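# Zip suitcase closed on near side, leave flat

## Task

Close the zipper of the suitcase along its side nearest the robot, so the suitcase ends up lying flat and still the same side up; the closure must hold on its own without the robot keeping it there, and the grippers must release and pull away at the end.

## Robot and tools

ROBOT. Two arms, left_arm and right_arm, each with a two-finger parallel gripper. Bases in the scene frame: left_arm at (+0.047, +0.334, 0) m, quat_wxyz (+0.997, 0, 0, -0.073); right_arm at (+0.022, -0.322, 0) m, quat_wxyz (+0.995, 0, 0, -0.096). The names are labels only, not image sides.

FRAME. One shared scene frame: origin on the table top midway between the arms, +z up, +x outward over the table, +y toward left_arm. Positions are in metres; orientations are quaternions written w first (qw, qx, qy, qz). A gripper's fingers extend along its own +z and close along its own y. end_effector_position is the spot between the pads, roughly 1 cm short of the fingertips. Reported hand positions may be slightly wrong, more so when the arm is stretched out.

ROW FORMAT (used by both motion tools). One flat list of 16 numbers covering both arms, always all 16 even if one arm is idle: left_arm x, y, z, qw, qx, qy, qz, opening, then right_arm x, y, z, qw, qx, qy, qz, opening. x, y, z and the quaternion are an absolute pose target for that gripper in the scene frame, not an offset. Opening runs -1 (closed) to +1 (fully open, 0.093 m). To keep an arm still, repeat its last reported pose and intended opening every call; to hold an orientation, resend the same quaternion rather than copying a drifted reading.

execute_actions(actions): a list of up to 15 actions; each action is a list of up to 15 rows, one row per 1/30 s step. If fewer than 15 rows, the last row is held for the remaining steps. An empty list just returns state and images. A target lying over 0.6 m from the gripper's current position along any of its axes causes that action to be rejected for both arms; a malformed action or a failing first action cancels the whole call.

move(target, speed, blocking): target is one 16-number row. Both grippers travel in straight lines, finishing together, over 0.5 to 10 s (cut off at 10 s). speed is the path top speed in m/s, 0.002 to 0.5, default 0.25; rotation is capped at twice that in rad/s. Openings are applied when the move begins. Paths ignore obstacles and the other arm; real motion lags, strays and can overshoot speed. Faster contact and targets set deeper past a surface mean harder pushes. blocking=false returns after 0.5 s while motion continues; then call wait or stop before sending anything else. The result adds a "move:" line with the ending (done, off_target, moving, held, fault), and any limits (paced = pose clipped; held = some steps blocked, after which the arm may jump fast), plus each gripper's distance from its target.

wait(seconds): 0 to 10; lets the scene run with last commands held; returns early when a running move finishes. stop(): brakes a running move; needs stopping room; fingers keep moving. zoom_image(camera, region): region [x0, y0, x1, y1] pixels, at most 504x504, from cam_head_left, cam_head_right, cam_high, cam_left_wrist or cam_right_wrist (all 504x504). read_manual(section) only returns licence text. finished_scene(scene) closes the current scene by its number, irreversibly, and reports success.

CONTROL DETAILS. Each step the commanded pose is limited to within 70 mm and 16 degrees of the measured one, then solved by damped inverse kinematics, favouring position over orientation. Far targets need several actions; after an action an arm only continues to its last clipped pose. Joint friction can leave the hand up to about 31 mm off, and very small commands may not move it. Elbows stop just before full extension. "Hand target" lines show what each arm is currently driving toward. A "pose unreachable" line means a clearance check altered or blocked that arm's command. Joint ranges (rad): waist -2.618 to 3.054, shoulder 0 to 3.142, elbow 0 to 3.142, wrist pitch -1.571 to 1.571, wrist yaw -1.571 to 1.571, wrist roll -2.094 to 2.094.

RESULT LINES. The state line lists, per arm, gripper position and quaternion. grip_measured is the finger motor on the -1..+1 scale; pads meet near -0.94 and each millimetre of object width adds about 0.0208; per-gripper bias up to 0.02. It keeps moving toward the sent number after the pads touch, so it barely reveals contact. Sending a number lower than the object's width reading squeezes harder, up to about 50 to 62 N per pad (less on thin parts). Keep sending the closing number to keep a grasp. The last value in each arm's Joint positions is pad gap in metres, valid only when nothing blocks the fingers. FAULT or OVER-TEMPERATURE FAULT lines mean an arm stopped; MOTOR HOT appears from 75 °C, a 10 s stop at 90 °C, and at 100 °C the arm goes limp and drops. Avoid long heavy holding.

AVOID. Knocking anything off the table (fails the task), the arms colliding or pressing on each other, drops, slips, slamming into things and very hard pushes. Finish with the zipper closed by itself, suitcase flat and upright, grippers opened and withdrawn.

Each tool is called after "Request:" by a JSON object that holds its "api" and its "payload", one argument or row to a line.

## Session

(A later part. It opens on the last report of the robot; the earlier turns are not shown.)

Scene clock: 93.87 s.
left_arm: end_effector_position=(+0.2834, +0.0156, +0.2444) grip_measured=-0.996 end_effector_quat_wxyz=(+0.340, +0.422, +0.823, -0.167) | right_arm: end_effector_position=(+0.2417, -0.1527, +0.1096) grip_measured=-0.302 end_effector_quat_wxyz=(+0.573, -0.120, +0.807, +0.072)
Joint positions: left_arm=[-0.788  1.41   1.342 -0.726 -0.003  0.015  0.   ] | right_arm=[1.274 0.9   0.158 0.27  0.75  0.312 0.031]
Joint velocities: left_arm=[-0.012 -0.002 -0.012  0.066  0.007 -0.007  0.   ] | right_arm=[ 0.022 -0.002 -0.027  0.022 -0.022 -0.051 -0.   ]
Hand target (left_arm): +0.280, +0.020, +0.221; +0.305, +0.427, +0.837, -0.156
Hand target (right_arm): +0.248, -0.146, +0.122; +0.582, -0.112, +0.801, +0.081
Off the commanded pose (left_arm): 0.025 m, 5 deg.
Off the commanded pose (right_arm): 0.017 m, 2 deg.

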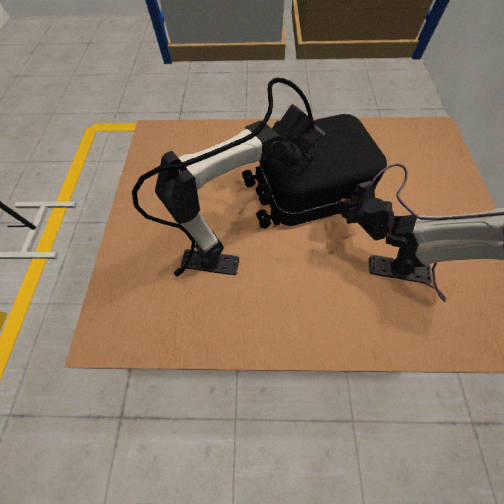

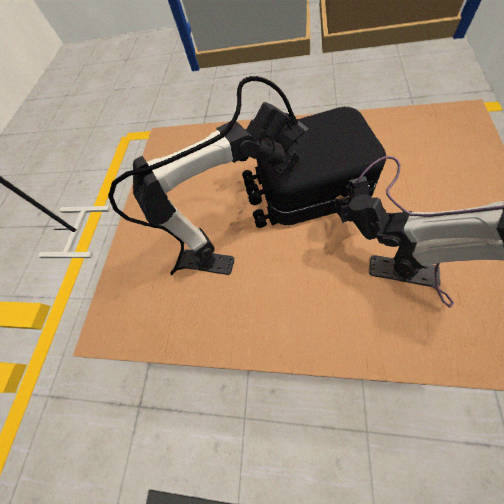

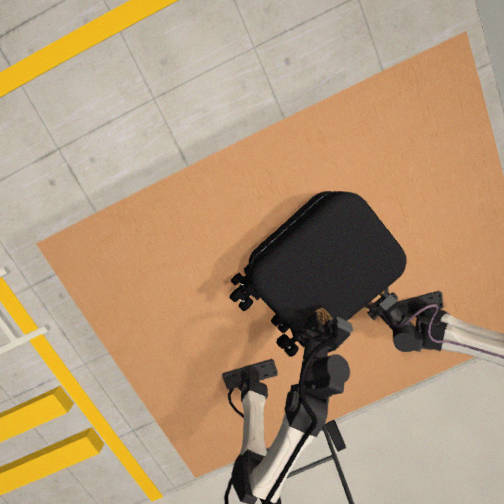

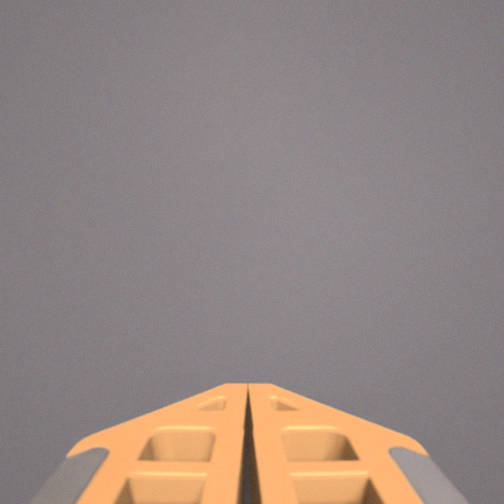

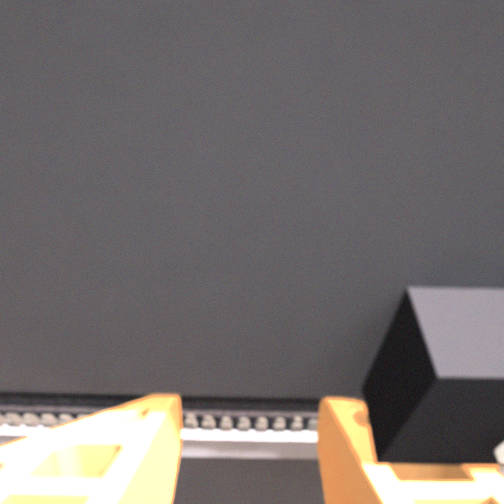

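Request:
{"api": "execute_actions", "payload": {
  "actions": [
    [[0.28,0.02,0.22,0.305,0.427,0.837,-0.155,-1,0.247,-0.1452,0.121,0.582,-0.1126,0.801,0.0818,-0.3],[0.28,0.02,0.22,0.305,0.427,0.837,-0.155,-1,0.244,-0.146,0.120,0.582,-0.1126,0.801,0.0818,-0.3],[0.28,0.02,0.22,0.305,0.427,0.837,-0.155,-1,0.241,-0.147,0.119,0.582,-0.1126,0.801,0.0818,-0.3],[0.28,0.02,0.22,0.305,0.427,0.837,-0.155,-1,0.238,-0.148,0.118,0.582,-0.1126,0.801,0.0818,-0.3],[0.28,0.02,0.22,0.305,0.427,0.837,-0.155,-1,0.235,-0.149,0.117,0.582,-0.1126,0.801,0.0818,-0.3],[0.28,0.02,0.22,0.305,0.427,0.837,-0.155,-1,0.232,-0.150,0.116,0.582,-0.1126,0.801,0.0818,-0.3],[0.28,0.02,0.22,0.305,0.427,0.837,-0.155,-1,0.229,-0.151,0.115,0.582,-0.1126,0.801,0.0818,-0.3],[0.28,0.02,0.22,0.305,0.427,0.837,-0.155,-1,0.226,-0.152,0.114,0.582,-0.1126,0.801,0.0818,-0.3],[0.28,0.02,0.22,0.305,0.427,0.837,-0.155,-1,0.223,-0.153,0.112,0.582,-0.1126,0.801,0.0818,-0.3],[0.28,0.02,0.22,0.305,0.427,0.837,-0.155,-1,0.221,-0.154,0.110,0.582,-0.1126,0.801,0.0818,-0.3]],
    [[0.28,0.02,0.22,0.305,0.427,0.837,-0.155,-1,0.222,-0.158,0.108,0.582,-0.1126,0.801,0.0818,-0.3],[0.28,0.02,0.22,0.305,0.427,0.837,-0.155,-1,0.223,-0.162,0.106,0.582,-0.1126,0.801,0.0818,-0.3],[0.28,0.02,0.22,0.305,0.427,0.837,-0.155,-1,0.224,-0.166,0.104,0.582,-0.1126,0.801,0.0818,-0.3],[0.28,0.02,0.22,0.305,0.427,0.837,-0.155,-1,0.225,-0.170,0.102,0.582,-0.1126,0.801,0.0818,-0.3],[0.28,0.02,0.22,0.305,0.427,0.837,-0.155,-1,0.226,-0.174,0.100,0.582,-0.1126,0.801,0.0818,-0.3],[0.28,0.02,0.22,0.305,0.427,0.837,-0.155,-1,0.227,-0.178,0.099,0.582,-0.1126,0.801,0.0818,-0.3],[0.28,0.02,0.22,0.305,0.427,0.837,-0.155,-1,0.228,-0.182,0.098,0.582,-0.1126,0.801,0.0818,-0.3],[0.28,0.02,0.22,0.305,0.427,0.837,-0.155,-1,0.229,-0.186,0.097,0.582,-0.1126,0.801,0.0818,-0.3],[0.28,0.02,0.22,0.305,0.427,0.837,-0.155,-1,0.230,-0.190,0.096,0.582,-0.1126,0.801,0.0818,-0.3],[0.28,0.02,0.22,0.305,0.427,0.837,-0.155,-1,0.231,-0.193,0.096,0.582,-0.1126,0.801,0.0818,-0.3]],
    []
  ]
}}

Scene clock: 99.70 s.
left_arm: end_effector_position=(+0.2834, +0.0156, +0.2444) grip_measured=-0.996 end_effector_quat_wxyz=(+0.340, +0.422, +0.823, -0.167) | right_arm: end_effector_position=(+0.2342, -0.1913, +0.1054) grip_measured=-0.302 end_effector_quat_wxyz=(+0.594, -0.087, +0.795, +0.084)
Joint positions: left_arm=[-0.788  1.41   1.342 -0.726 -0.003  0.015  0.   ] | right_arm=[1.21  0.562 0.025 0.152 0.729 0.295 0.031]
Joint velocities: left_arm=[-0.002  0.017 -0.002  0.051 -0.022  0.007  0.   ] | right_arm=[-0.1   -0.222 -0.002 -0.11  -0.33  -0.11  -0.001]
Hand target (left_arm): +0.280, +0.020, +0.221; +0.305, +0.427, +0.837, -0.156
Hand target (right_arm): +0.231, -0.192, +0.095; +0.583, -0.111, +0.801, +0.081
Off the commanded pose (left_arm): 0.025 m, 5 deg.
Off the commanded pose (right_arm): 0.010 m, 3 deg.

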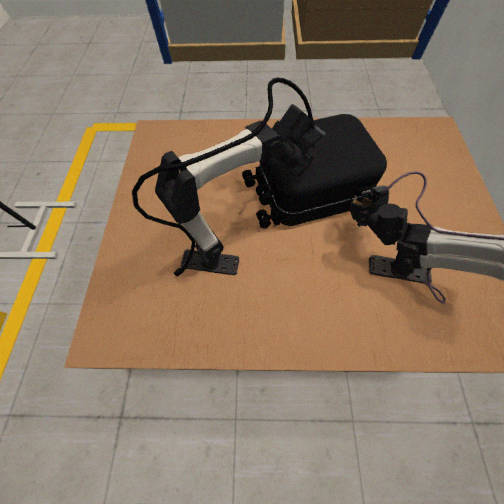

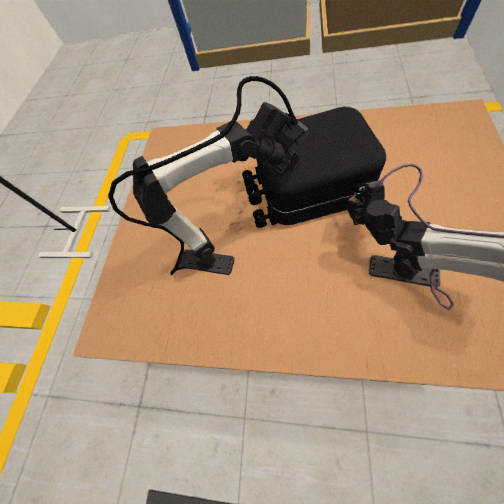

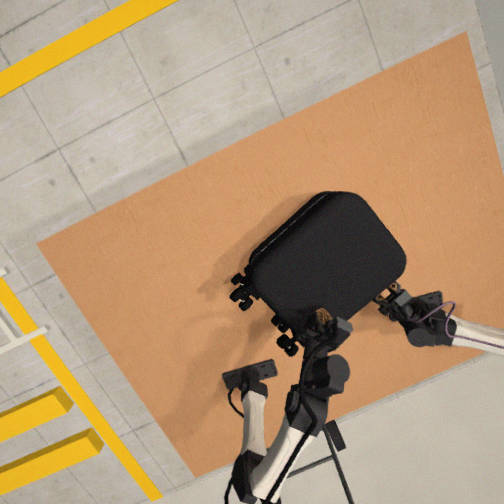

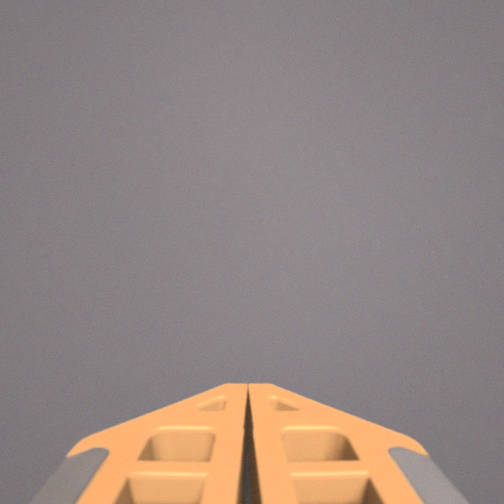

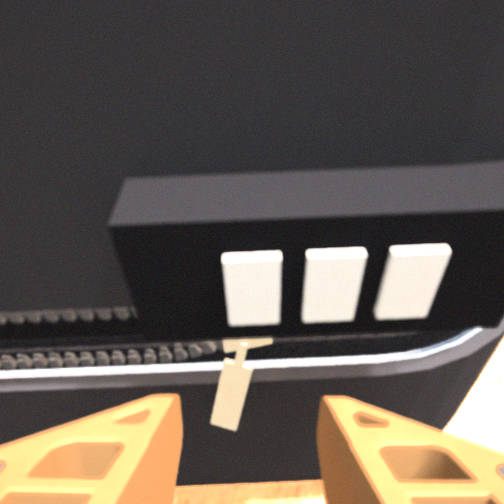

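Request:
{"api": "execute_actions", "payload": {
  "actions": [
    [[0.28,0.02,0.218,0.305,0.427,0.837,-0.155,-1,0.232,-0.192,0.099,0.582,-0.1126,0.801,0.0818,-0.3],[0.28,0.02,0.216,0.305,0.427,0.837,-0.155,-1,0.233,-0.191,0.102,0.582,-0.1126,0.801,0.0818,-0.3],[0.28,0.02,0.214,0.305,0.427,0.837,-0.155,-1,0.234,-0.190,0.105,0.582,-0.1126,0.801,0.0818,-0.3],[0.28,0.02,0.212,0.305,0.427,0.837,-0.155,-1,0.235,-0.189,0.108,0.582,-0.1126,0.801,0.0818,-0.3],[0.28,0.02,0.210,0.305,0.427,0.837,-0.155,-1,0.236,-0.188,0.111,0.582,-0.1126,0.801,0.0818,-0.3],[0.28,0.02,0.208,0.305,0.427,0.837,-0.155,-1,0.237,-0.187,0.113,0.582,-0.1126,0.801,0.0818,-0.3],[0.28,0.02,0.206,0.305,0.427,0.837,-0.155,-1,0.238,-0.186,0.115,0.582,-0.1126,0.801,0.0818,-0.3],[0.28,0.02,0.205,0.305,0.427,0.837,-0.155,-1,0.239,-0.1855,0.116,0.582,-0.1126,0.801,0.0818,-0.3],[0.28,0.02,0.205,0.305,0.427,0.837,-0.155,-1,0.240,-0.185,0.117,0.582,-0.1126,0.801,0.0818,-0.3],[0.28,0.02,0.205,0.305,0.427,0.837,-0.155,-1,0.241,-0.1845,0.118,0.582,-0.1126,0.801,0.0818,-0.3],[0.28,0.02,0.205,0.305,0.427,0.837,-0.155,-1,0.242,-0.184,0.119,0.582,-0.1126,0.801,0.0818,-0.3],[0.28,0.02,0.205,0.305,0.427,0.837,-0.155,-1,0.243,-0.1835,0.119,0.582,-0.1126,0.801,0.0818,-0.3],[0.28,0.02,0.205,0.305,0.427,0.837,-0.155,-1,0.244,-0.183,0.120,0.582,-0.1126,0.801,0.0818,-0.3],[0.28,0.02,0.205,0.305,0.427,0.837,-0.155,-1,0.245,-0.1827,0.120,0.582,-0.1126,0.801,0.0818,-0.3],[0.28,0.02,0.205,0.305,0.427,0.837,-0.155,-1,0.246,-0.1824,0.120,0.582,-0.1126,0.801,0.0818,-0.3]],
    [[0.28,0.02,0.205,0.305,0.427,0.837,-0.155,-1,0.247,-0.182,0.121,0.582,-0.1126,0.801,0.0818,-0.3],[0.28,0.02,0.205,0.305,0.427,0.837,-0.155,-1,0.248,-0.1817,0.121,0.582,-0.1126,0.801,0.0818,-0.3],[0.28,0.02,0.205,0.305,0.427,0.837,-0.155,-1,0.249,-0.1814,0.121,0.582,-0.1126,0.801,0.0818,-0.3],[0.28,0.02,0.205,0.305,0.427,0.837,-0.155,-1,0.250,-0.181,0.121,0.582,-0.1126,0.801,0.0818,-0.3],[0.28,0.02,0.205,0.305,0.427,0.837,-0.155,-1,0.251,-0.1807,0.121,0.582,-0.1126,0.801,0.0818,-0.3],[0.28,0.02,0.205,0.305,0.427,0.837,-0.155,-1,0.252,-0.1804,0.121,0.582,-0.1126,0.801,0.0818,-0.3],[0.28,0.02,0.205,0.305,0.427,0.837,-0.155,-1,0.253,-0.1801,0.122,0.582,-0.1126,0.801,0.0818,-0.3],[0.28,0.02,0.205,0.305,0.427,0.837,-0.155,-1,0.254,-0.1798,0.122,0.582,-0.1126,0.801,0.0818,-0.3],[0.28,0.02,0.205,0.305,0.427,0.837,-0.155,-1,0.255,-0.1795,0.122,0.582,-0.1126,0.801,0.0818,-0.3],[0.28,0.02,0.205,0.305,0.427,0.837,-0.155,-1,0.256,-0.1793,0.122,0.582,-0.1126,0.801,0.0818,-0.3]]
  ]
}}

Request:
{"api": "wait", "payload": {
  "seconds": 0.3
}}

Scene clock: 105.37 s.
left_arm: end_effector_position=(+0.2836, +0.0154, +0.2425) grip_measured=-0.996 end_effector_quat_wxyz=(+0.349, +0.421, +0.820, -0.171) | right_arm: end_effector_position=(+0.2488, -0.1867, +0.1097) grip_measured=-0.302 end_effector_quat_wxyz=(+0.572, -0.115, +0.809, +0.071)
Joint positions: left_arm=[-0.788  1.395  1.308 -0.686 -0.003  0.015  0.   ] | right_arm=[1.092 0.668 0.101 0.15  0.592 0.225 0.031]
Joint velocities: left_arm=[-0.012 -0.002 -0.002 -0.007 -0.037 -0.022  0.   ] | right_arm=[-0.046  0.076  0.017  0.183 -0.139 -0.11  -0.   ]
Hand target (left_arm): +0.280, +0.021, +0.206; +0.305, +0.426, +0.837, -0.156
Hand target (right_arm): +0.254, -0.181, +0.123; +0.582, -0.113, +0.801, +0.082
Off the commanded pose (left_arm): 0.038 m, 6 deg.
Off the commanded pose (right_arm): 0.016 m, 2 deg.

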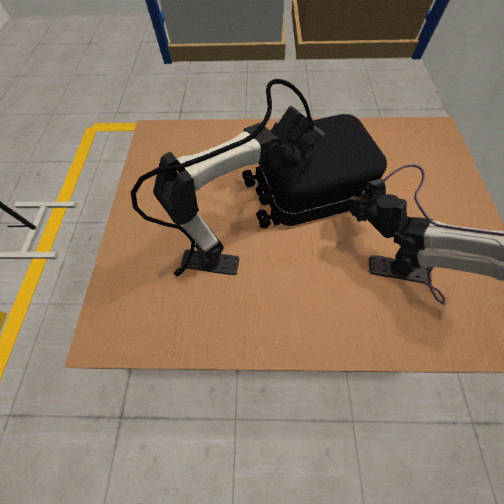

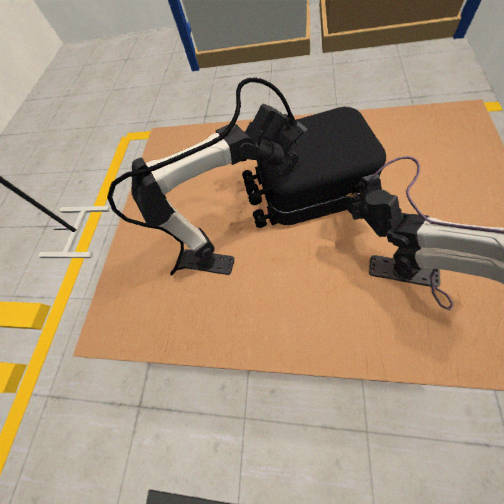

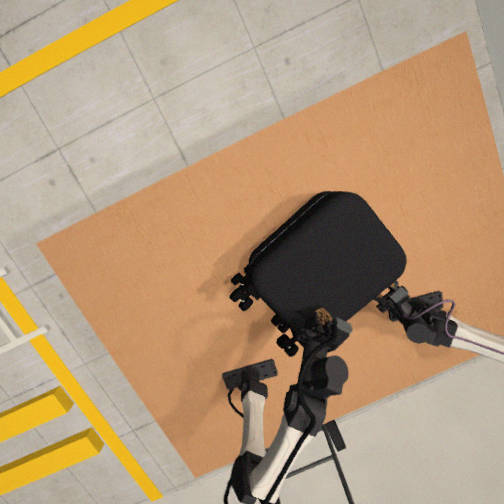

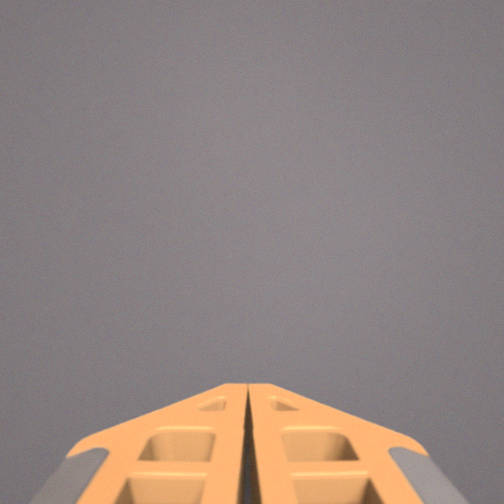

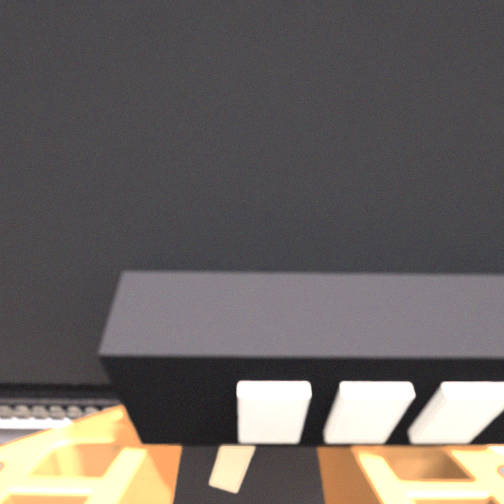

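Scene clock: 105.67 s.
left_arm: end_effector_position=(+0.2836, +0.0154, +0.2425) grip_measured=-0.996 end_effector_quat_wxyz=(+0.349, +0.421, +0.820, -0.171) | right_arm: end_effector_position=(+0.2493, -0.1866, +0.1098) grip_measured=-0.302 end_effector_quat_wxyz=(+0.572, -0.116, +0.809, +0.071)
Joint positions: left_arm=[-0.788  1.395  1.308 -0.686 -0.003  0.015  0.   ] | right_arm=[1.091 0.671 0.101 0.155 0.591 0.222 0.031]
Joint velocities: left_arm=[-0.017 -0.012 -0.012 -0.066 -0.066  0.007  0.   ] | right_arm=[ 0.007 -0.007  0.007 -0.037  0.007 -0.037  0.   ]
Hand target (left_arm): +0.280, +0.021, +0.206; +0.305, +0.426, +0.837, -0.156
Hand target (right_arm): +0.254, -0.181, +0.123; +0.582, -0.113, +0.801, +0.082
Off the commanded pose (left_arm): 0.038 m, 6 deg.
Off the commanded pose (right_arm): 0.016 m, 2 deg.
wait: 0.30 s; at rest by 0.17 s

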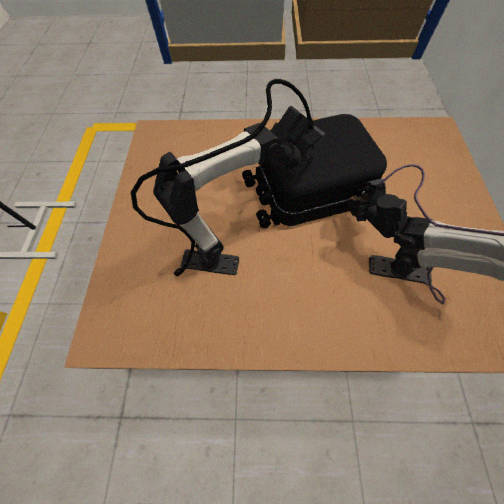

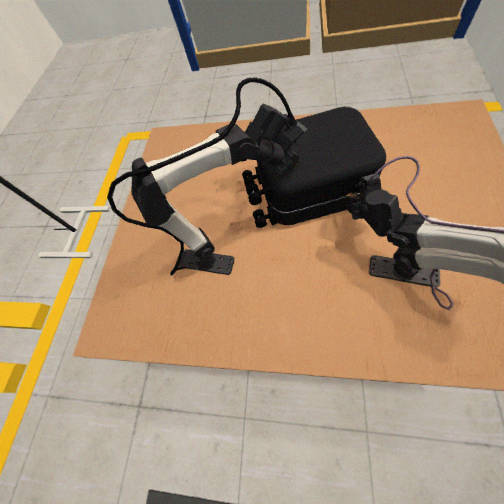

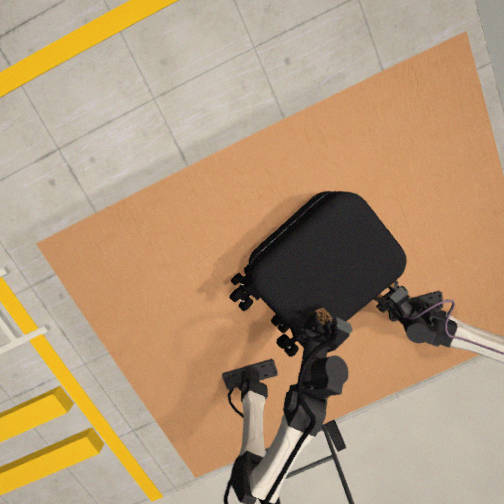

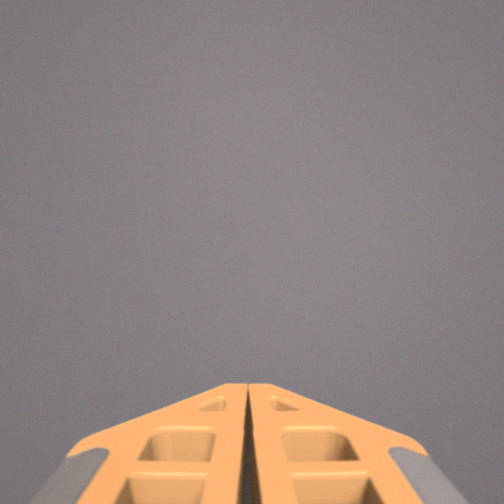

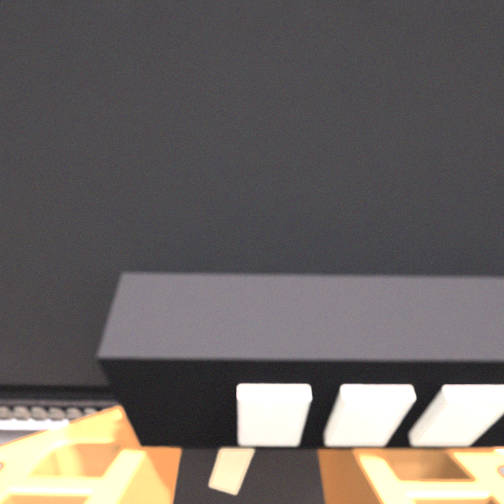

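Request:
{"api": "execute_actions", "payload": {
  "actions": [
    [[0.28,0.02,0.205,0.305,0.427,0.837,-0.155,-1,0.257,-0.179,0.122,0.582,-0.1126,0.801,0.0818,-0.3],[0.28,0.02,0.205,0.305,0.427,0.837,-0.155,-1,0.257,-0.179,0.122,0.582,-0.1126,0.801,0.0818,-0.3],[0.28,0.02,0.205,0.305,0.427,0.837,-0.155,-1,0.257,-0.179,0.122,0.582,-0.1126,0.801,0.0818,-0.3],[0.28,0.02,0.205,0.305,0.427,0.837,-0.155,-1,0.257,-0.179,0.122,0.582,-0.1126,0.801,0.0818,-0.3],[0.28,0.02,0.205,0.305,0.427,0.837,-0.155,-1,0.257,-0.179,0.122,0.582,-0.1126,0.801,0.0818,-0.3],[0.28,0.02,0.205,0.305,0.427,0.837,-0.155,-1,0.257,-0.179,0.122,0.582,-0.1126,0.801,0.0818,-0.3],[0.28,0.02,0.205,0.305,0.427,0.837,-0.155,-1,0.2562,-0.1775,0.122,0.582,-0.1126,0.801,0.0818,-0.3],[0.28,0.02,0.205,0.305,0.427,0.837,-0.155,-1,0.2554,-0.176,0.122,0.582,-0.1126,0.801,0.0818,-0.3],[0.28,0.02,0.205,0.305,0.427,0.837,-0.155,-1,0.2547,-0.1745,0.122,0.582,-0.1126,0.801,0.0818,-0.3],[0.28,0.02,0.205,0.305,0.427,0.837,-0.155,-1,0.254,-0.173,0.122,0.582,-0.1126,0.801,0.0818,-0.3],[0.28,0.02,0.205,0.305,0.427,0.837,-0.155,-1,0.2534,-0.1715,0.122,0.582,-0.1126,0.801,0.0818,-0.3],[0.28,0.02,0.205,0.305,0.427,0.837,-0.155,-1,0.2528,-0.170,0.122,0.582,-0.1126,0.801,0.0818,-0.3],[0.28,0.02,0.205,0.305,0.427,0.837,-0.155,-1,0.2522,-0.1685,0.122,0.582,-0.1126,0.801,0.0818,-0.3],[0.28,0.02,0.205,0.305,0.427,0.837,-0.155,-1,0.2517,-0.167,0.122,0.582,-0.1126,0.801,0.0818,-0.3],[0.28,0.02,0.205,0.305,0.427,0.837,-0.155,-1,0.2512,-0.1655,0.122,0.582,-0.1126,0.801,0.0818,-0.3]],
    [[0.28,0.02,0.205,0.305,0.427,0.837,-0.155,-1,0.2507,-0.164,0.122,0.582,-0.1126,0.801,0.0818,-0.3],[0.28,0.02,0.205,0.305,0.427,0.837,-0.155,-1,0.2503,-0.1625,0.122,0.582,-0.1126,0.801,0.0818,-0.3],[0.28,0.02,0.205,0.305,0.427,0.837,-0.155,-1,0.2498,-0.161,0.122,0.582,-0.1126,0.801,0.0818,-0.3],[0.28,0.02,0.205,0.305,0.427,0.837,-0.155,-1,0.2494,-0.1595,0.122,0.582,-0.1126,0.801,0.0818,-0.3],[0.28,0.02,0.205,0.305,0.427,0.837,-0.155,-1,0.249,-0.158,0.122,0.582,-0.1126,0.801,0.0818,-0.3],[0.28,0.02,0.205,0.305,0.427,0.837,-0.155,-1,0.2485,-0.1565,0.122,0.582,-0.1126,0.801,0.0818,-0.3],[0.28,0.02,0.205,0.305,0.427,0.837,-0.155,-1,0.2481,-0.155,0.122,0.582,-0.1126,0.801,0.0818,-0.3],[0.28,0.02,0.205,0.305,0.427,0.837,-0.155,-1,0.2477,-0.1535,0.122,0.582,-0.1126,0.801,0.0818,-0.3],[0.28,0.02,0.205,0.305,0.427,0.837,-0.155,-1,0.2472,-0.152,0.122,0.582,-0.1126,0.801,0.0818,-0.3]]
  ]
}}

Scene clock: 113.33 s.
left_arm: end_effector_position=(+0.2841, +0.0152, +0.2429) grip_measured=-0.996 end_effector_quat_wxyz=(+0.350, +0.420, +0.820, -0.171) | right_arm: end_effector_position=(+0.2456, -0.1768, +0.1085) grip_measured=-0.302 end_effector_quat_wxyz=(+0.577, -0.106, +0.809, +0.035)
Joint positions: left_arm=[-0.787  1.395  1.308 -0.683 -0.003  0.015  0.   ] | right_arm=[1.229 0.822 0.14  0.194 0.784 0.289 0.031]
Joint velocities: left_arm=[-0.007  0.007  0.022 -0.007 -0.007  0.037  0.   ] | right_arm=[ 0.032 -0.002  0.002  0.007  0.081 -0.007 -0.   ]
Hand target (left_arm): +0.280, +0.021, +0.206; +0.305, +0.426, +0.837, -0.156
Hand target (right_arm): +0.245, -0.155, +0.124; +0.582, -0.113, +0.801, +0.082
Off the commanded pose (left_arm): 0.038 m, 6 deg.
Off the commanded pose (right_arm): 0.028 m, 6 deg.

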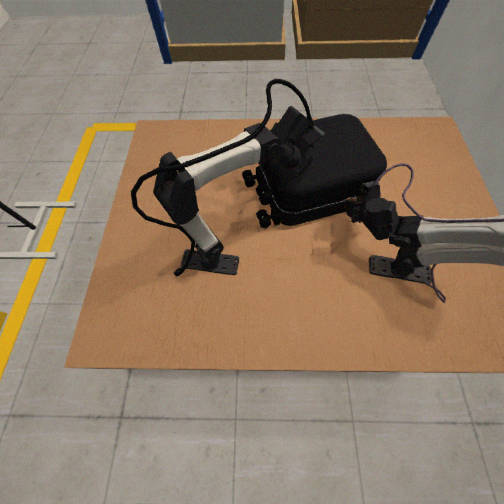

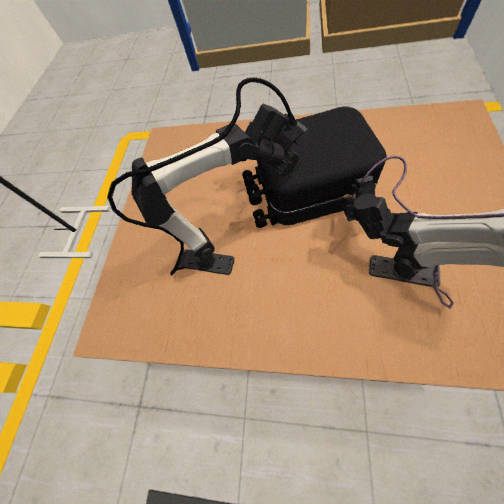

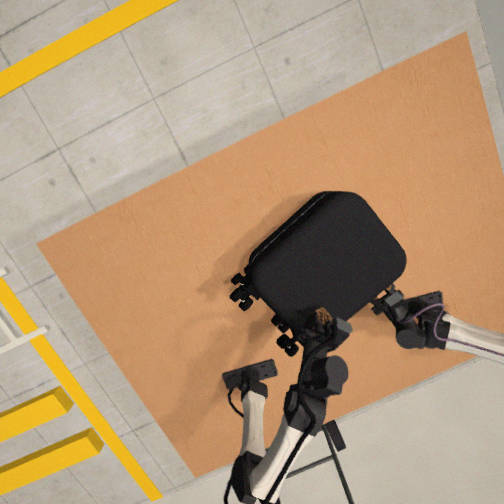

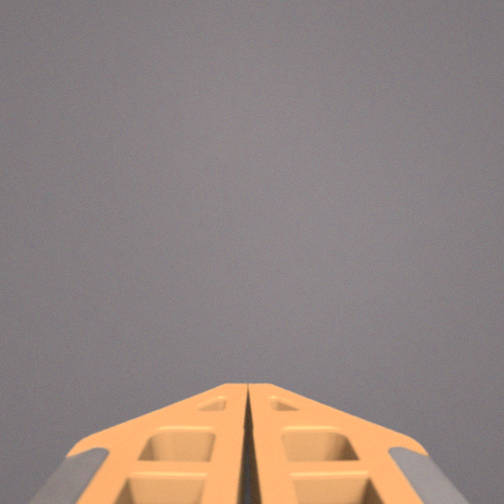

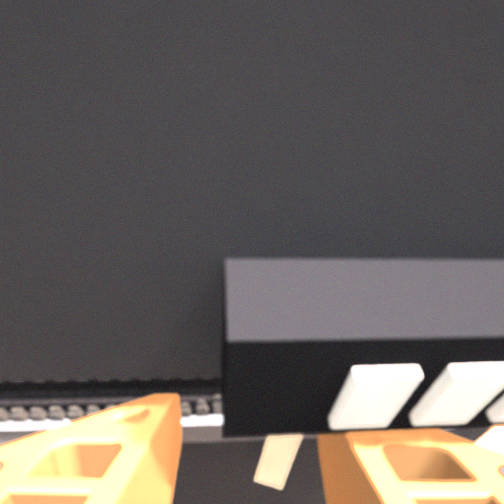

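Request:
{"api": "execute_actions", "payload": {
  "actions": [
    [[0.28,0.02,0.205,0.305,0.427,0.837,-0.155,-1,0.2472,-0.152,0.122,0.5808,-0.1265,0.799,0.092,-0.3],[0.28,0.02,0.205,0.305,0.427,0.837,-0.155,-1,0.2472,-0.152,0.122,0.5808,-0.1265,0.799,0.092,-0.3],[0.28,0.02,0.205,0.305,0.427,0.837,-0.155,-1,0.247,-0.152,0.122,0.5791,-0.1405,0.7967,0.1021,-0.3],[0.28,0.02,0.205,0.305,0.427,0.837,-0.155,-1,0.247,-0.152,0.122,0.5791,-0.1405,0.7967,0.1021,-0.3],[0.28,0.02,0.205,0.305,0.427,0.837,-0.155,-1,0.2467,-0.152,0.122,0.5772,-0.1544,0.7941,0.1122,-0.3],[0.28,0.02,0.205,0.305,0.427,0.837,-0.155,-1,0.2465,-0.152,0.122,0.5772,-0.1544,0.7941,0.1122,-0.3],[0.28,0.02,0.205,0.305,0.427,0.837,-0.155,-1,0.2462,-0.151,0.122,0.5751,-0.1682,0.7913,0.1222,-0.3],[0.28,0.02,0.205,0.305,0.427,0.837,-0.155,-1,0.246,-0.151,0.122,0.5751,-0.1682,0.7913,0.1222,-0.3],[0.28,0.02,0.205,0.305,0.427,0.837,-0.155,-1,0.2457,-0.150,0.122,0.5729,-0.182,0.7883,0.1323,-0.3],[0.28,0.02,0.205,0.305,0.427,0.837,-0.155,-1,0.2455,-0.150,0.122,0.5729,-0.182,0.7883,0.1323,-0.3],[0.28,0.02,0.205,0.305,0.427,0.837,-0.155,-1,0.245,-0.149,0.122,0.5705,-0.1957,0.785,0.1422,-0.3]],
    [[0.28,0.02,0.205,0.305,0.427,0.837,-0.155,-1,0.245,-0.149,0.122,0.5705,-0.1957,0.785,0.1422,-0.3]]
  ]
}}

Scene clock: 120.50 s.
left_arm: end_effector_position=(+0.2876, +0.0156, +0.2431) grip_measured=-0.996 end_effector_quat_wxyz=(+0.355, +0.416, +0.820, -0.169) | right_arm: end_effector_position=(+0.2490, -0.1735, +0.1087) grip_measured=-0.301 end_effector_quat_wxyz=(+0.561, -0.169, +0.807, +0.077)
Joint positions: left_arm=[-0.782  1.395  1.302 -0.668 -0.01   0.015  0.   ] | right_arm=[1.068 0.707 0.121 0.166 0.493 0.139 0.031]
Joint velocities: left_arm=[-0.007  0.002 -0.012 -0.022 -0.022 -0.051  0.   ] | right_arm=[-0.012 -0.012 -0.007 -0.051  0.051 -0.007  0.001]
Hand target (left_arm): +0.280, +0.021, +0.207; +0.305, +0.426, +0.837, -0.156
Hand target (right_arm): +0.243, -0.151, +0.124; +0.572, -0.195, +0.785, +0.138
Off the commanded pose (left_arm): 0.039 m, 6 deg.
Off the commanded pose (right_arm): 0.028 m, 8 deg.

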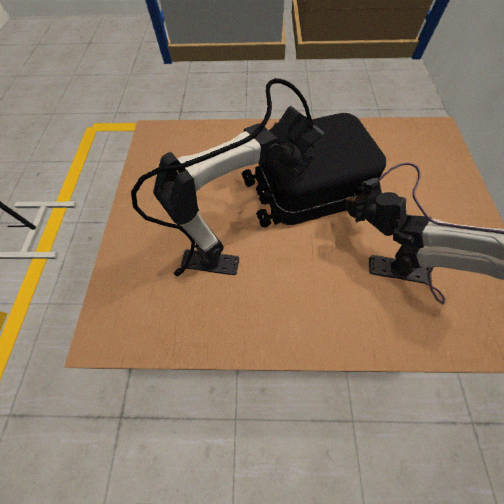

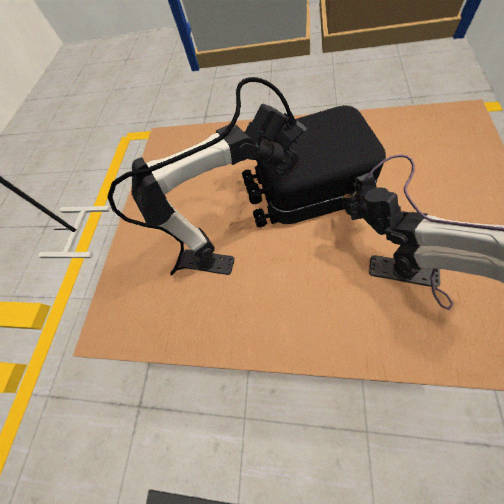

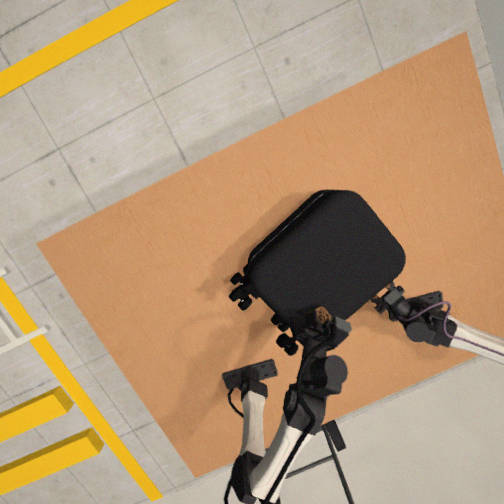

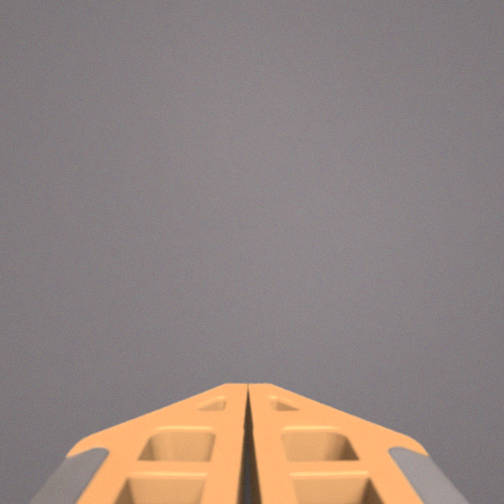

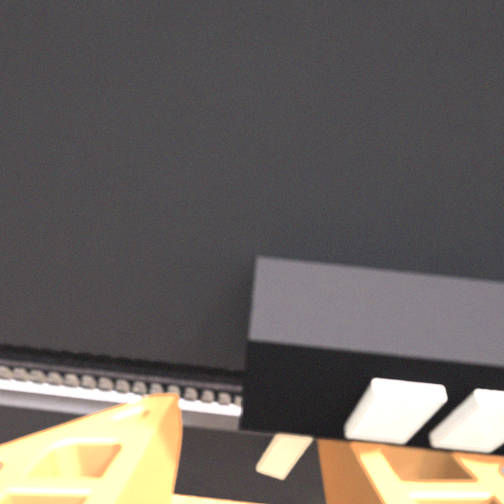

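Request:
{"api": "execute_actions", "payload": {
  "actions": [
    [[0.278,0.02,0.202,0.305,0.427,0.837,-0.155,-1,0.244,-0.148,0.122,0.5705,-0.1957,0.785,0.1422,-0.3],[0.277,0.02,0.199,0.305,0.427,0.837,-0.155,-1,0.243,-0.147,0.122,0.5705,-0.1957,0.785,0.1422,-0.3],[0.276,0.02,0.196,0.305,0.427,0.837,-0.155,-1,0.2425,-0.146,0.122,0.5705,-0.1957,0.785,0.1422,-0.3],[0.275,0.02,0.193,0.305,0.427,0.837,-0.155,-1,0.242,-0.145,0.122,0.5705,-0.1957,0.785,0.1422,-0.3],[0.275,0.02,0.19,0.305,0.427,0.837,-0.155,-1,0.2415,-0.144,0.122,0.568,-0.2094,0.7814,0.1522,-0.3],[0.275,0.02,0.19,0.305,0.427,0.837,-0.155,-1,0.241,-0.1425,0.122,0.568,-0.2094,0.7814,0.1522,-0.3],[0.275,0.02,0.19,0.305,0.427,0.837,-0.155,-1,0.2405,-0.141,0.122,0.568,-0.2094,0.7814,0.1522,-0.3],[0.275,0.02,0.19,0.305,0.427,0.837,-0.155,-1,0.24,-0.1395,0.122,0.568,-0.2094,0.7814,0.1522,-0.3],[0.275,0.02,0.19,0.305,0.427,0.837,-0.155,-1,0.2395,-0.138,0.122,0.5652,-0.223,0.7777,0.1621,-0.3],[0.275,0.02,0.19,0.305,0.427,0.837,-0.155,-1,0.239,-0.1365,0.122,0.5652,-0.223,0.7777,0.1621,-0.3],[0.275,0.02,0.19,0.305,0.427,0.837,-0.155,-1,0.2385,-0.135,0.122,0.5652,-0.223,0.7777,0.1621,-0.3],[0.275,0.02,0.19,0.305,0.427,0.837,-0.155,-1,0.238,-0.1335,0.122,0.5652,-0.223,0.7777,0.1621,-0.3],[0.275,0.02,0.19,0.305,0.427,0.837,-0.155,-1,0.2375,-0.132,0.122,0.5652,-0.223,0.7777,0.1621,-0.3]],
    [[0.275,0.02,0.19,0.305,0.427,0.837,-0.155,-1,0.2375,-0.132,0.122,0.5652,-0.223,0.7777,0.1621,-0.3]]
  ]
}}

Scene clock: 127.13 s.
left_arm: end_effector_position=(+0.2877, +0.0159, +0.2420) grip_measured=-0.996 end_effector_quat_wxyz=(+0.371, +0.410, +0.814, -0.177) | right_arm: end_effector_position=(+0.2444, -0.1651, +0.1090) grip_measured=-0.301 end_effector_quat_wxyz=(+0.559, -0.188, +0.803, +0.089)
Joint positions: left_arm=[-0.782  1.368  1.249 -0.605 -0.011  0.011  0.   ] | right_arm=[1.091 0.707 0.121 0.171 0.473 0.128 0.031]
Joint velocities: left_arm=[ 0.007  0.007  0.002  0.037  0.051 -0.007  0.   ] | right_arm=[-0.002 -0.012 -0.012 -0.051  0.037  0.066  0.001]
Hand target (left_arm): +0.275, +0.021, +0.193; +0.305, +0.426, +0.837, -0.156
Hand target (right_arm): +0.234, -0.136, +0.124; +0.566, -0.222, +0.778, +0.159
Off the commanded pose (left_arm): 0.054 m, 9 deg.
Off the commanded pose (right_arm): 0.036 m, 10 deg.

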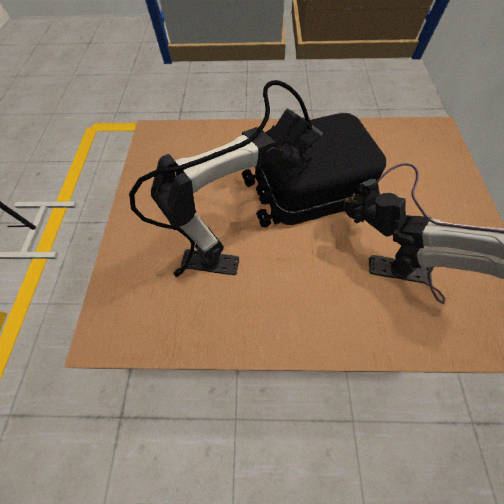

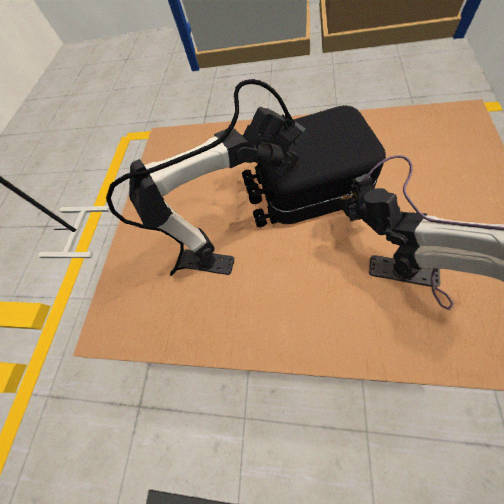

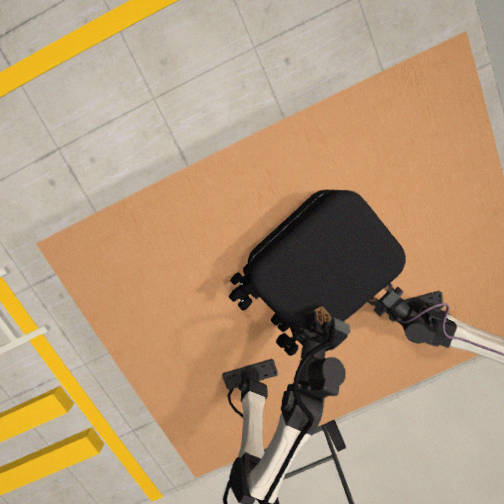

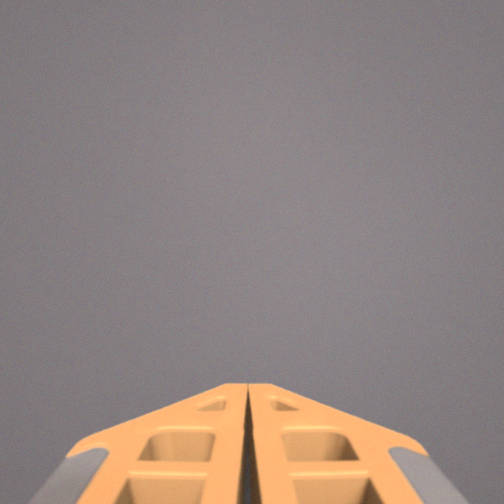

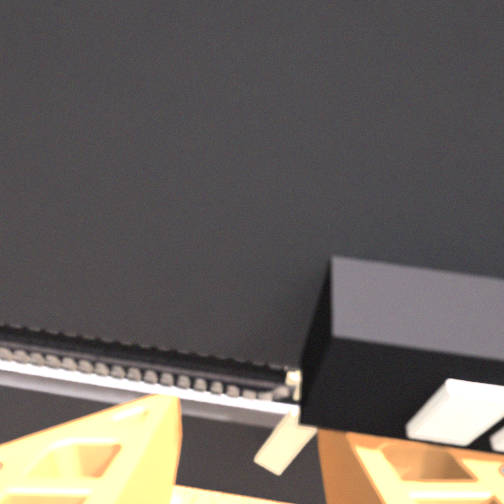

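Request:
{"api": "execute_actions", "payload": {
  "actions": [
    [[0.275,0.02,0.19,0.305,0.427,0.837,-0.155,-1,0.2387,-0.1315,0.122,0.5652,-0.223,0.7777,0.1621,-0.3],[0.275,0.02,0.19,0.305,0.427,0.837,-0.155,-1,0.24,-0.131,0.122,0.5652,-0.223,0.7777,0.1621,-0.3],[0.275,0.02,0.19,0.305,0.427,0.837,-0.155,-1,0.2412,-0.1305,0.122,0.5652,-0.223,0.7777,0.1621,-0.3],[0.275,0.02,0.19,0.305,0.427,0.837,-0.155,-1,0.2423,-0.13,0.122,0.5652,-0.223,0.7777,0.1621,-0.3],[0.275,0.02,0.19,0.305,0.427,0.837,-0.155,-1,0.242,-0.1292,0.122,0.5652,-0.223,0.7777,0.1621,-0.3],[0.275,0.02,0.19,0.305,0.427,0.837,-0.155,-1,0.2416,-0.1278,0.122,0.5652,-0.223,0.7777,0.1621,-0.3],[0.275,0.02,0.19,0.305,0.427,0.837,-0.155,-1,0.2412,-0.1263,0.122,0.5652,-0.223,0.7777,0.1621,-0.3],[0.275,0.02,0.19,0.305,0.427,0.837,-0.155,-1,0.2408,-0.1249,0.122,0.5652,-0.223,0.7777,0.1621,-0.3],[0.275,0.02,0.19,0.305,0.427,0.837,-0.155,-1,0.2404,-0.1234,0.122,0.5652,-0.223,0.7777,0.1621,-0.3],[0.275,0.02,0.19,0.305,0.427,0.837,-0.155,-1,0.24,-0.122,0.122,0.5652,-0.223,0.7777,0.1621,-0.3],[0.275,0.02,0.19,0.305,0.427,0.837,-0.155,-1,0.2395,-0.1205,0.122,0.5652,-0.223,0.7777,0.1621,-0.3],[0.275,0.02,0.19,0.305,0.427,0.837,-0.155,-1,0.2391,-0.1191,0.122,0.5652,-0.223,0.7777,0.1621,-0.3],[0.275,0.02,0.19,0.305,0.427,0.837,-0.155,-1,0.2387,-0.1176,0.122,0.5652,-0.223,0.7777,0.1621,-0.3],[0.275,0.02,0.19,0.305,0.427,0.837,-0.155,-1,0.2383,-0.1162,0.122,0.5652,-0.223,0.7777,0.1621,-0.3],[0.275,0.02,0.19,0.305,0.427,0.837,-0.155,-1,0.2379,-0.1147,0.122,0.5652,-0.223,0.7777,0.1621,-0.3]],
    [[0.275,0.02,0.19,0.305,0.427,0.837,-0.155,-1,0.2375,-0.1133,0.122,0.5652,-0.223,0.7777,0.1621,-0.3],[0.275,0.02,0.19,0.305,0.427,0.837,-0.155,-1,0.2371,-0.1118,0.122,0.5652,-0.223,0.7777,0.1621,-0.3],[0.275,0.02,0.19,0.305,0.427,0.837,-0.155,-1,0.2366,-0.1104,0.122,0.5652,-0.223,0.7777,0.1621,-0.3],[0.275,0.02,0.19,0.305,0.427,0.837,-0.155,-1,0.2362,-0.109,0.122,0.5652,-0.223,0.7777,0.1621,-0.3]]
  ]
}}

Scene clock: 132.10 s.
left_arm: end_effector_position=(+0.2877, +0.0159, +0.2420) grip_measured=-0.996 end_effector_quat_wxyz=(+0.371, +0.410, +0.814, -0.177) | right_arm: end_effector_position=(+0.2397, -0.1464, +0.1080) grip_measured=-0.301 end_effector_quat_wxyz=(+0.568, -0.194, +0.795, +0.093)
Joint positions: left_arm=[-0.782  1.368  1.249 -0.605 -0.011  0.011  0.   ] | right_arm=[1.198 0.829 0.121 0.298 0.565 0.152 0.031]
Joint velocities: left_arm=[ 0.002  0.007  0.017 -0.007  0.007 -0.037  0.   ] | right_arm=[ 0.002 -0.007 -0.012 -0.037 -0.022 -0.007  0.001]
Hand target (left_arm): +0.275, +0.022, +0.193; +0.305, +0.426, +0.837, -0.156
Hand target (right_arm): +0.232, -0.115, +0.125; +0.566, -0.222, +0.778, +0.160
Off the commanded pose (left_arm): 0.054 m, 9 deg.
Off the commanded pose (right_arm): 0.040 m, 9 deg.

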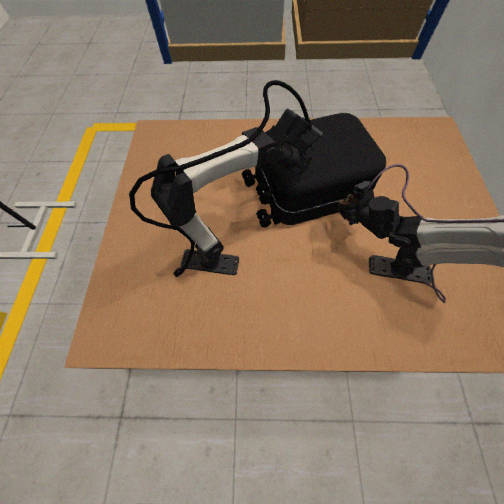

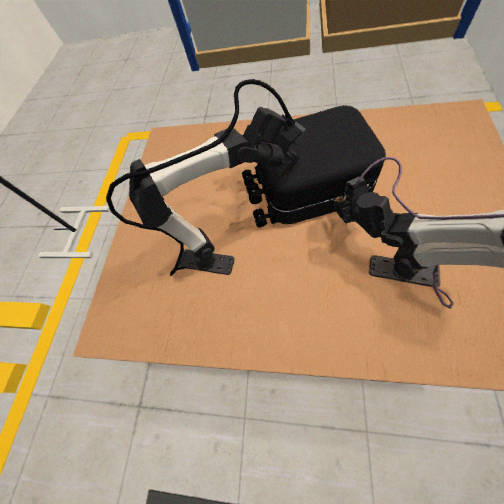

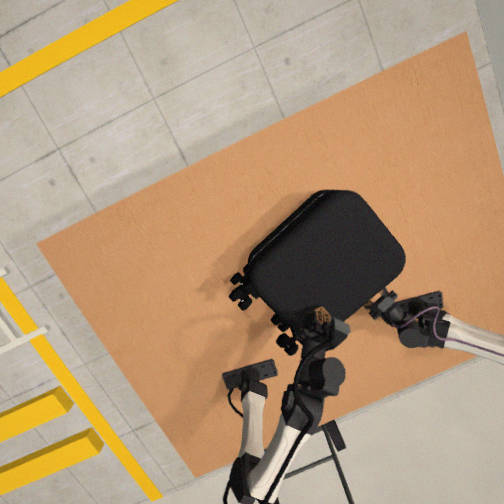

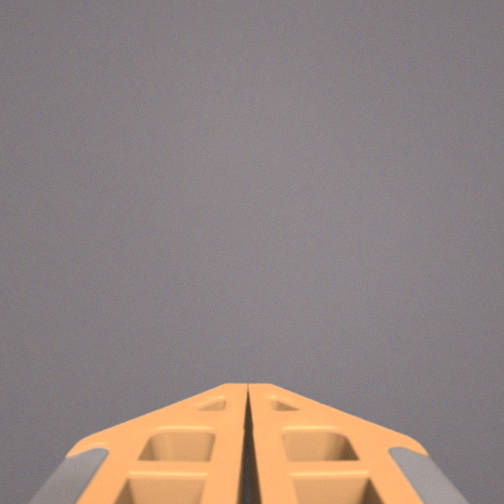

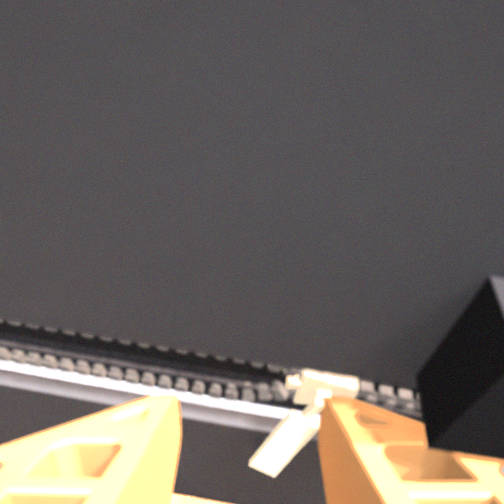

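Request:
{"api": "execute_actions", "payload": {
  "actions": [
    [[0.275,0.02,0.19,0.305,0.427,0.837,-0.155,-1,0.2365,-0.1075,0.123,0.5652,-0.223,0.7777,0.1621,-0.3],[0.275,0.02,0.19,0.305,0.427,0.837,-0.155,-1,0.2361,-0.1059,0.124,0.5652,-0.223,0.7777,0.1621,-0.3],[0.275,0.02,0.19,0.305,0.427,0.837,-0.155,-1,0.2358,-0.104,0.125,0.5652,-0.223,0.7777,0.1621,-0.3],[0.275,0.02,0.19,0.305,0.427,0.837,-0.155,-1,0.2353,-0.102,0.125,0.5652,-0.223,0.7777,0.1621,-0.3],[0.275,0.02,0.19,0.305,0.427,0.837,-0.155,-1,0.2347,-0.1001,0.125,0.5652,-0.223,0.7777,0.1621,-0.3],[0.275,0.02,0.19,0.305,0.427,0.837,-0.155,-1,0.2342,-0.0982,0.125,0.5652,-0.223,0.7777,0.1621,-0.3],[0.275,0.02,0.19,0.305,0.427,0.837,-0.155,-1,0.2336,-0.0963,0.125,0.5652,-0.223,0.7777,0.1621,-0.3],[0.275,0.02,0.19,0.305,0.427,0.837,-0.155,-1,0.2331,-0.0944,0.125,0.5652,-0.223,0.7777,0.1621,-0.3],[0.275,0.02,0.19,0.305,0.427,0.837,-0.155,-1,0.2325,-0.0924,0.125,0.5652,-0.223,0.7777,0.1621,-0.3],[0.275,0.02,0.19,0.305,0.427,0.837,-0.155,-1,0.232,-0.0905,0.125,0.5652,-0.223,0.7777,0.1621,-0.3],[0.275,0.02,0.19,0.305,0.427,0.837,-0.155,-1,0.2314,-0.0886,0.125,0.5652,-0.223,0.7777,0.1621,-0.3],[0.275,0.02,0.19,0.305,0.427,0.837,-0.155,-1,0.2309,-0.0867,0.125,0.5652,-0.223,0.7777,0.1621,-0.3],[0.275,0.02,0.19,0.305,0.427,0.837,-0.155,-1,0.2303,-0.0847,0.125,0.5652,-0.223,0.7777,0.1621,-0.3],[0.275,0.02,0.19,0.305,0.427,0.837,-0.155,-1,0.2298,-0.0828,0.125,0.5652,-0.223,0.7777,0.1621,-0.3],[0.275,0.02,0.19,0.305,0.427,0.837,-0.155,-1,0.2292,-0.0809,0.125,0.5652,-0.223,0.7777,0.1621,-0.3]],
    [[0.275,0.02,0.19,0.305,0.427,0.837,-0.155,-1,0.2287,-0.079,0.125,0.5652,-0.223,0.7777,0.1621,-0.3],[0.275,0.02,0.19,0.305,0.427,0.837,-0.155,-1,0.2281,-0.0771,0.125,0.5652,-0.223,0.7777,0.1621,-0.3],[0.275,0.02,0.19,0.305,0.427,0.837,-0.155,-1,0.2276,-0.0751,0.125,0.5652,-0.223,0.7777,0.1621,-0.3],[0.275,0.02,0.19,0.305,0.427,0.837,-0.155,-1,0.227,-0.0732,0.125,0.5652,-0.223,0.7777,0.1621,-0.3],[0.275,0.02,0.19,0.305,0.427,0.837,-0.155,-1,0.2265,-0.0713,0.125,0.5652,-0.223,0.7777,0.1621,-0.3],[0.275,0.02,0.19,0.305,0.427,0.837,-0.155,-1,0.2259,-0.0694,0.125,0.5652,-0.223,0.7777,0.1621,-0.3],[0.275,0.02,0.19,0.305,0.427,0.837,-0.155,-1,0.2254,-0.0674,0.125,0.5652,-0.223,0.7777,0.1621,-0.3],[0.275,0.02,0.19,0.305,0.427,0.837,-0.155,-1,0.2248,-0.0655,0.125,0.5652,-0.223,0.7777,0.1621,-0.3]]
  ]
}}

Scene clock: 136.87 s.
left_arm: end_effector_position=(+0.2885, +0.0163, +0.2422) grip_measured=-0.996 end_effector_quat_wxyz=(+0.372, +0.409, +0.814, -0.175) | right_arm: end_effector_position=(+0.2291, -0.1080, +0.1084) grip_measured=-0.301 end_effector_quat_wxyz=(+0.565, -0.207, +0.795, +0.081)
Joint positions: left_arm=[-0.782  1.368  1.249 -0.604 -0.017  0.011  0.   ] | right_arm=[1.379 1.061 0.221 0.355 0.728 0.225 0.031]
Joint velocities: left_arm=[ 0.002 -0.002 -0.017 -0.037 -0.066  0.007  0.   ] | right_arm=[ 0.017  0.027  0.007  0.037 -0.022  0.051 -0.   ]
Hand target (left_arm): +0.275, +0.022, +0.193; +0.305, +0.426, +0.837, -0.155
Hand target (right_arm): +0.221, -0.072, +0.129; +0.566, -0.223, +0.778, +0.159
Off the commanded pose (left_arm): 0.054 m, 9 deg.
Off the commanded pose (right_arm): 0.046 m, 10 deg.

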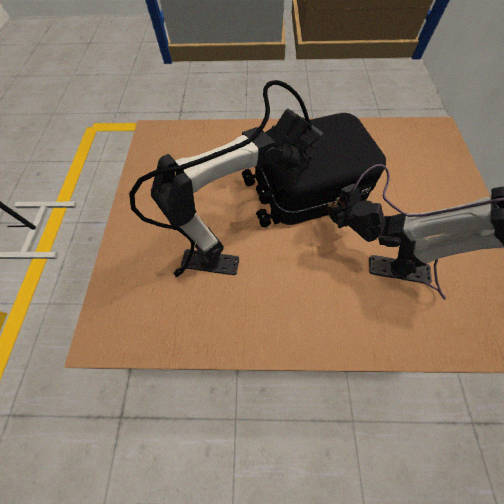

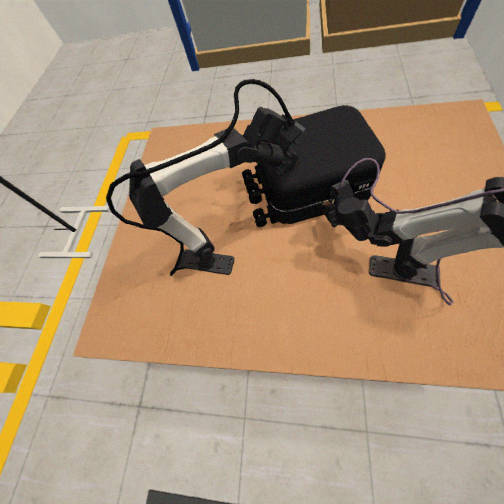

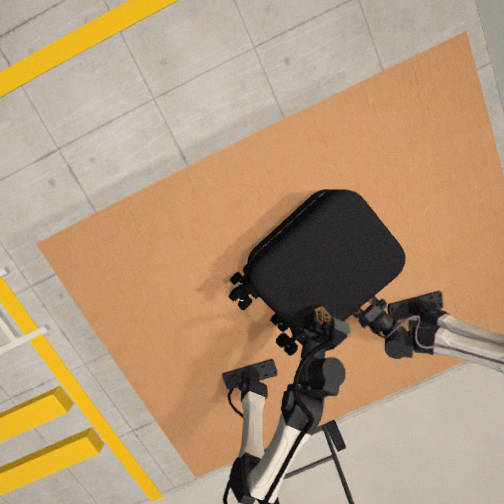

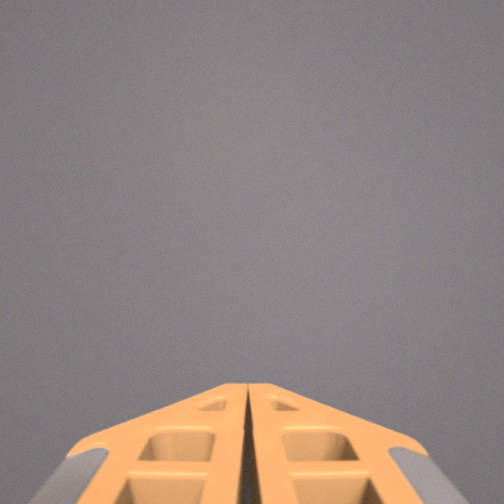

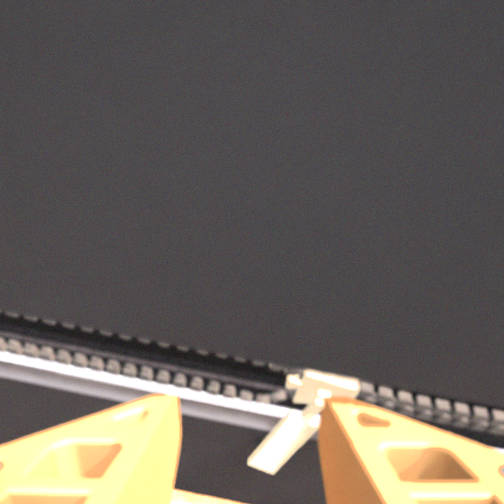

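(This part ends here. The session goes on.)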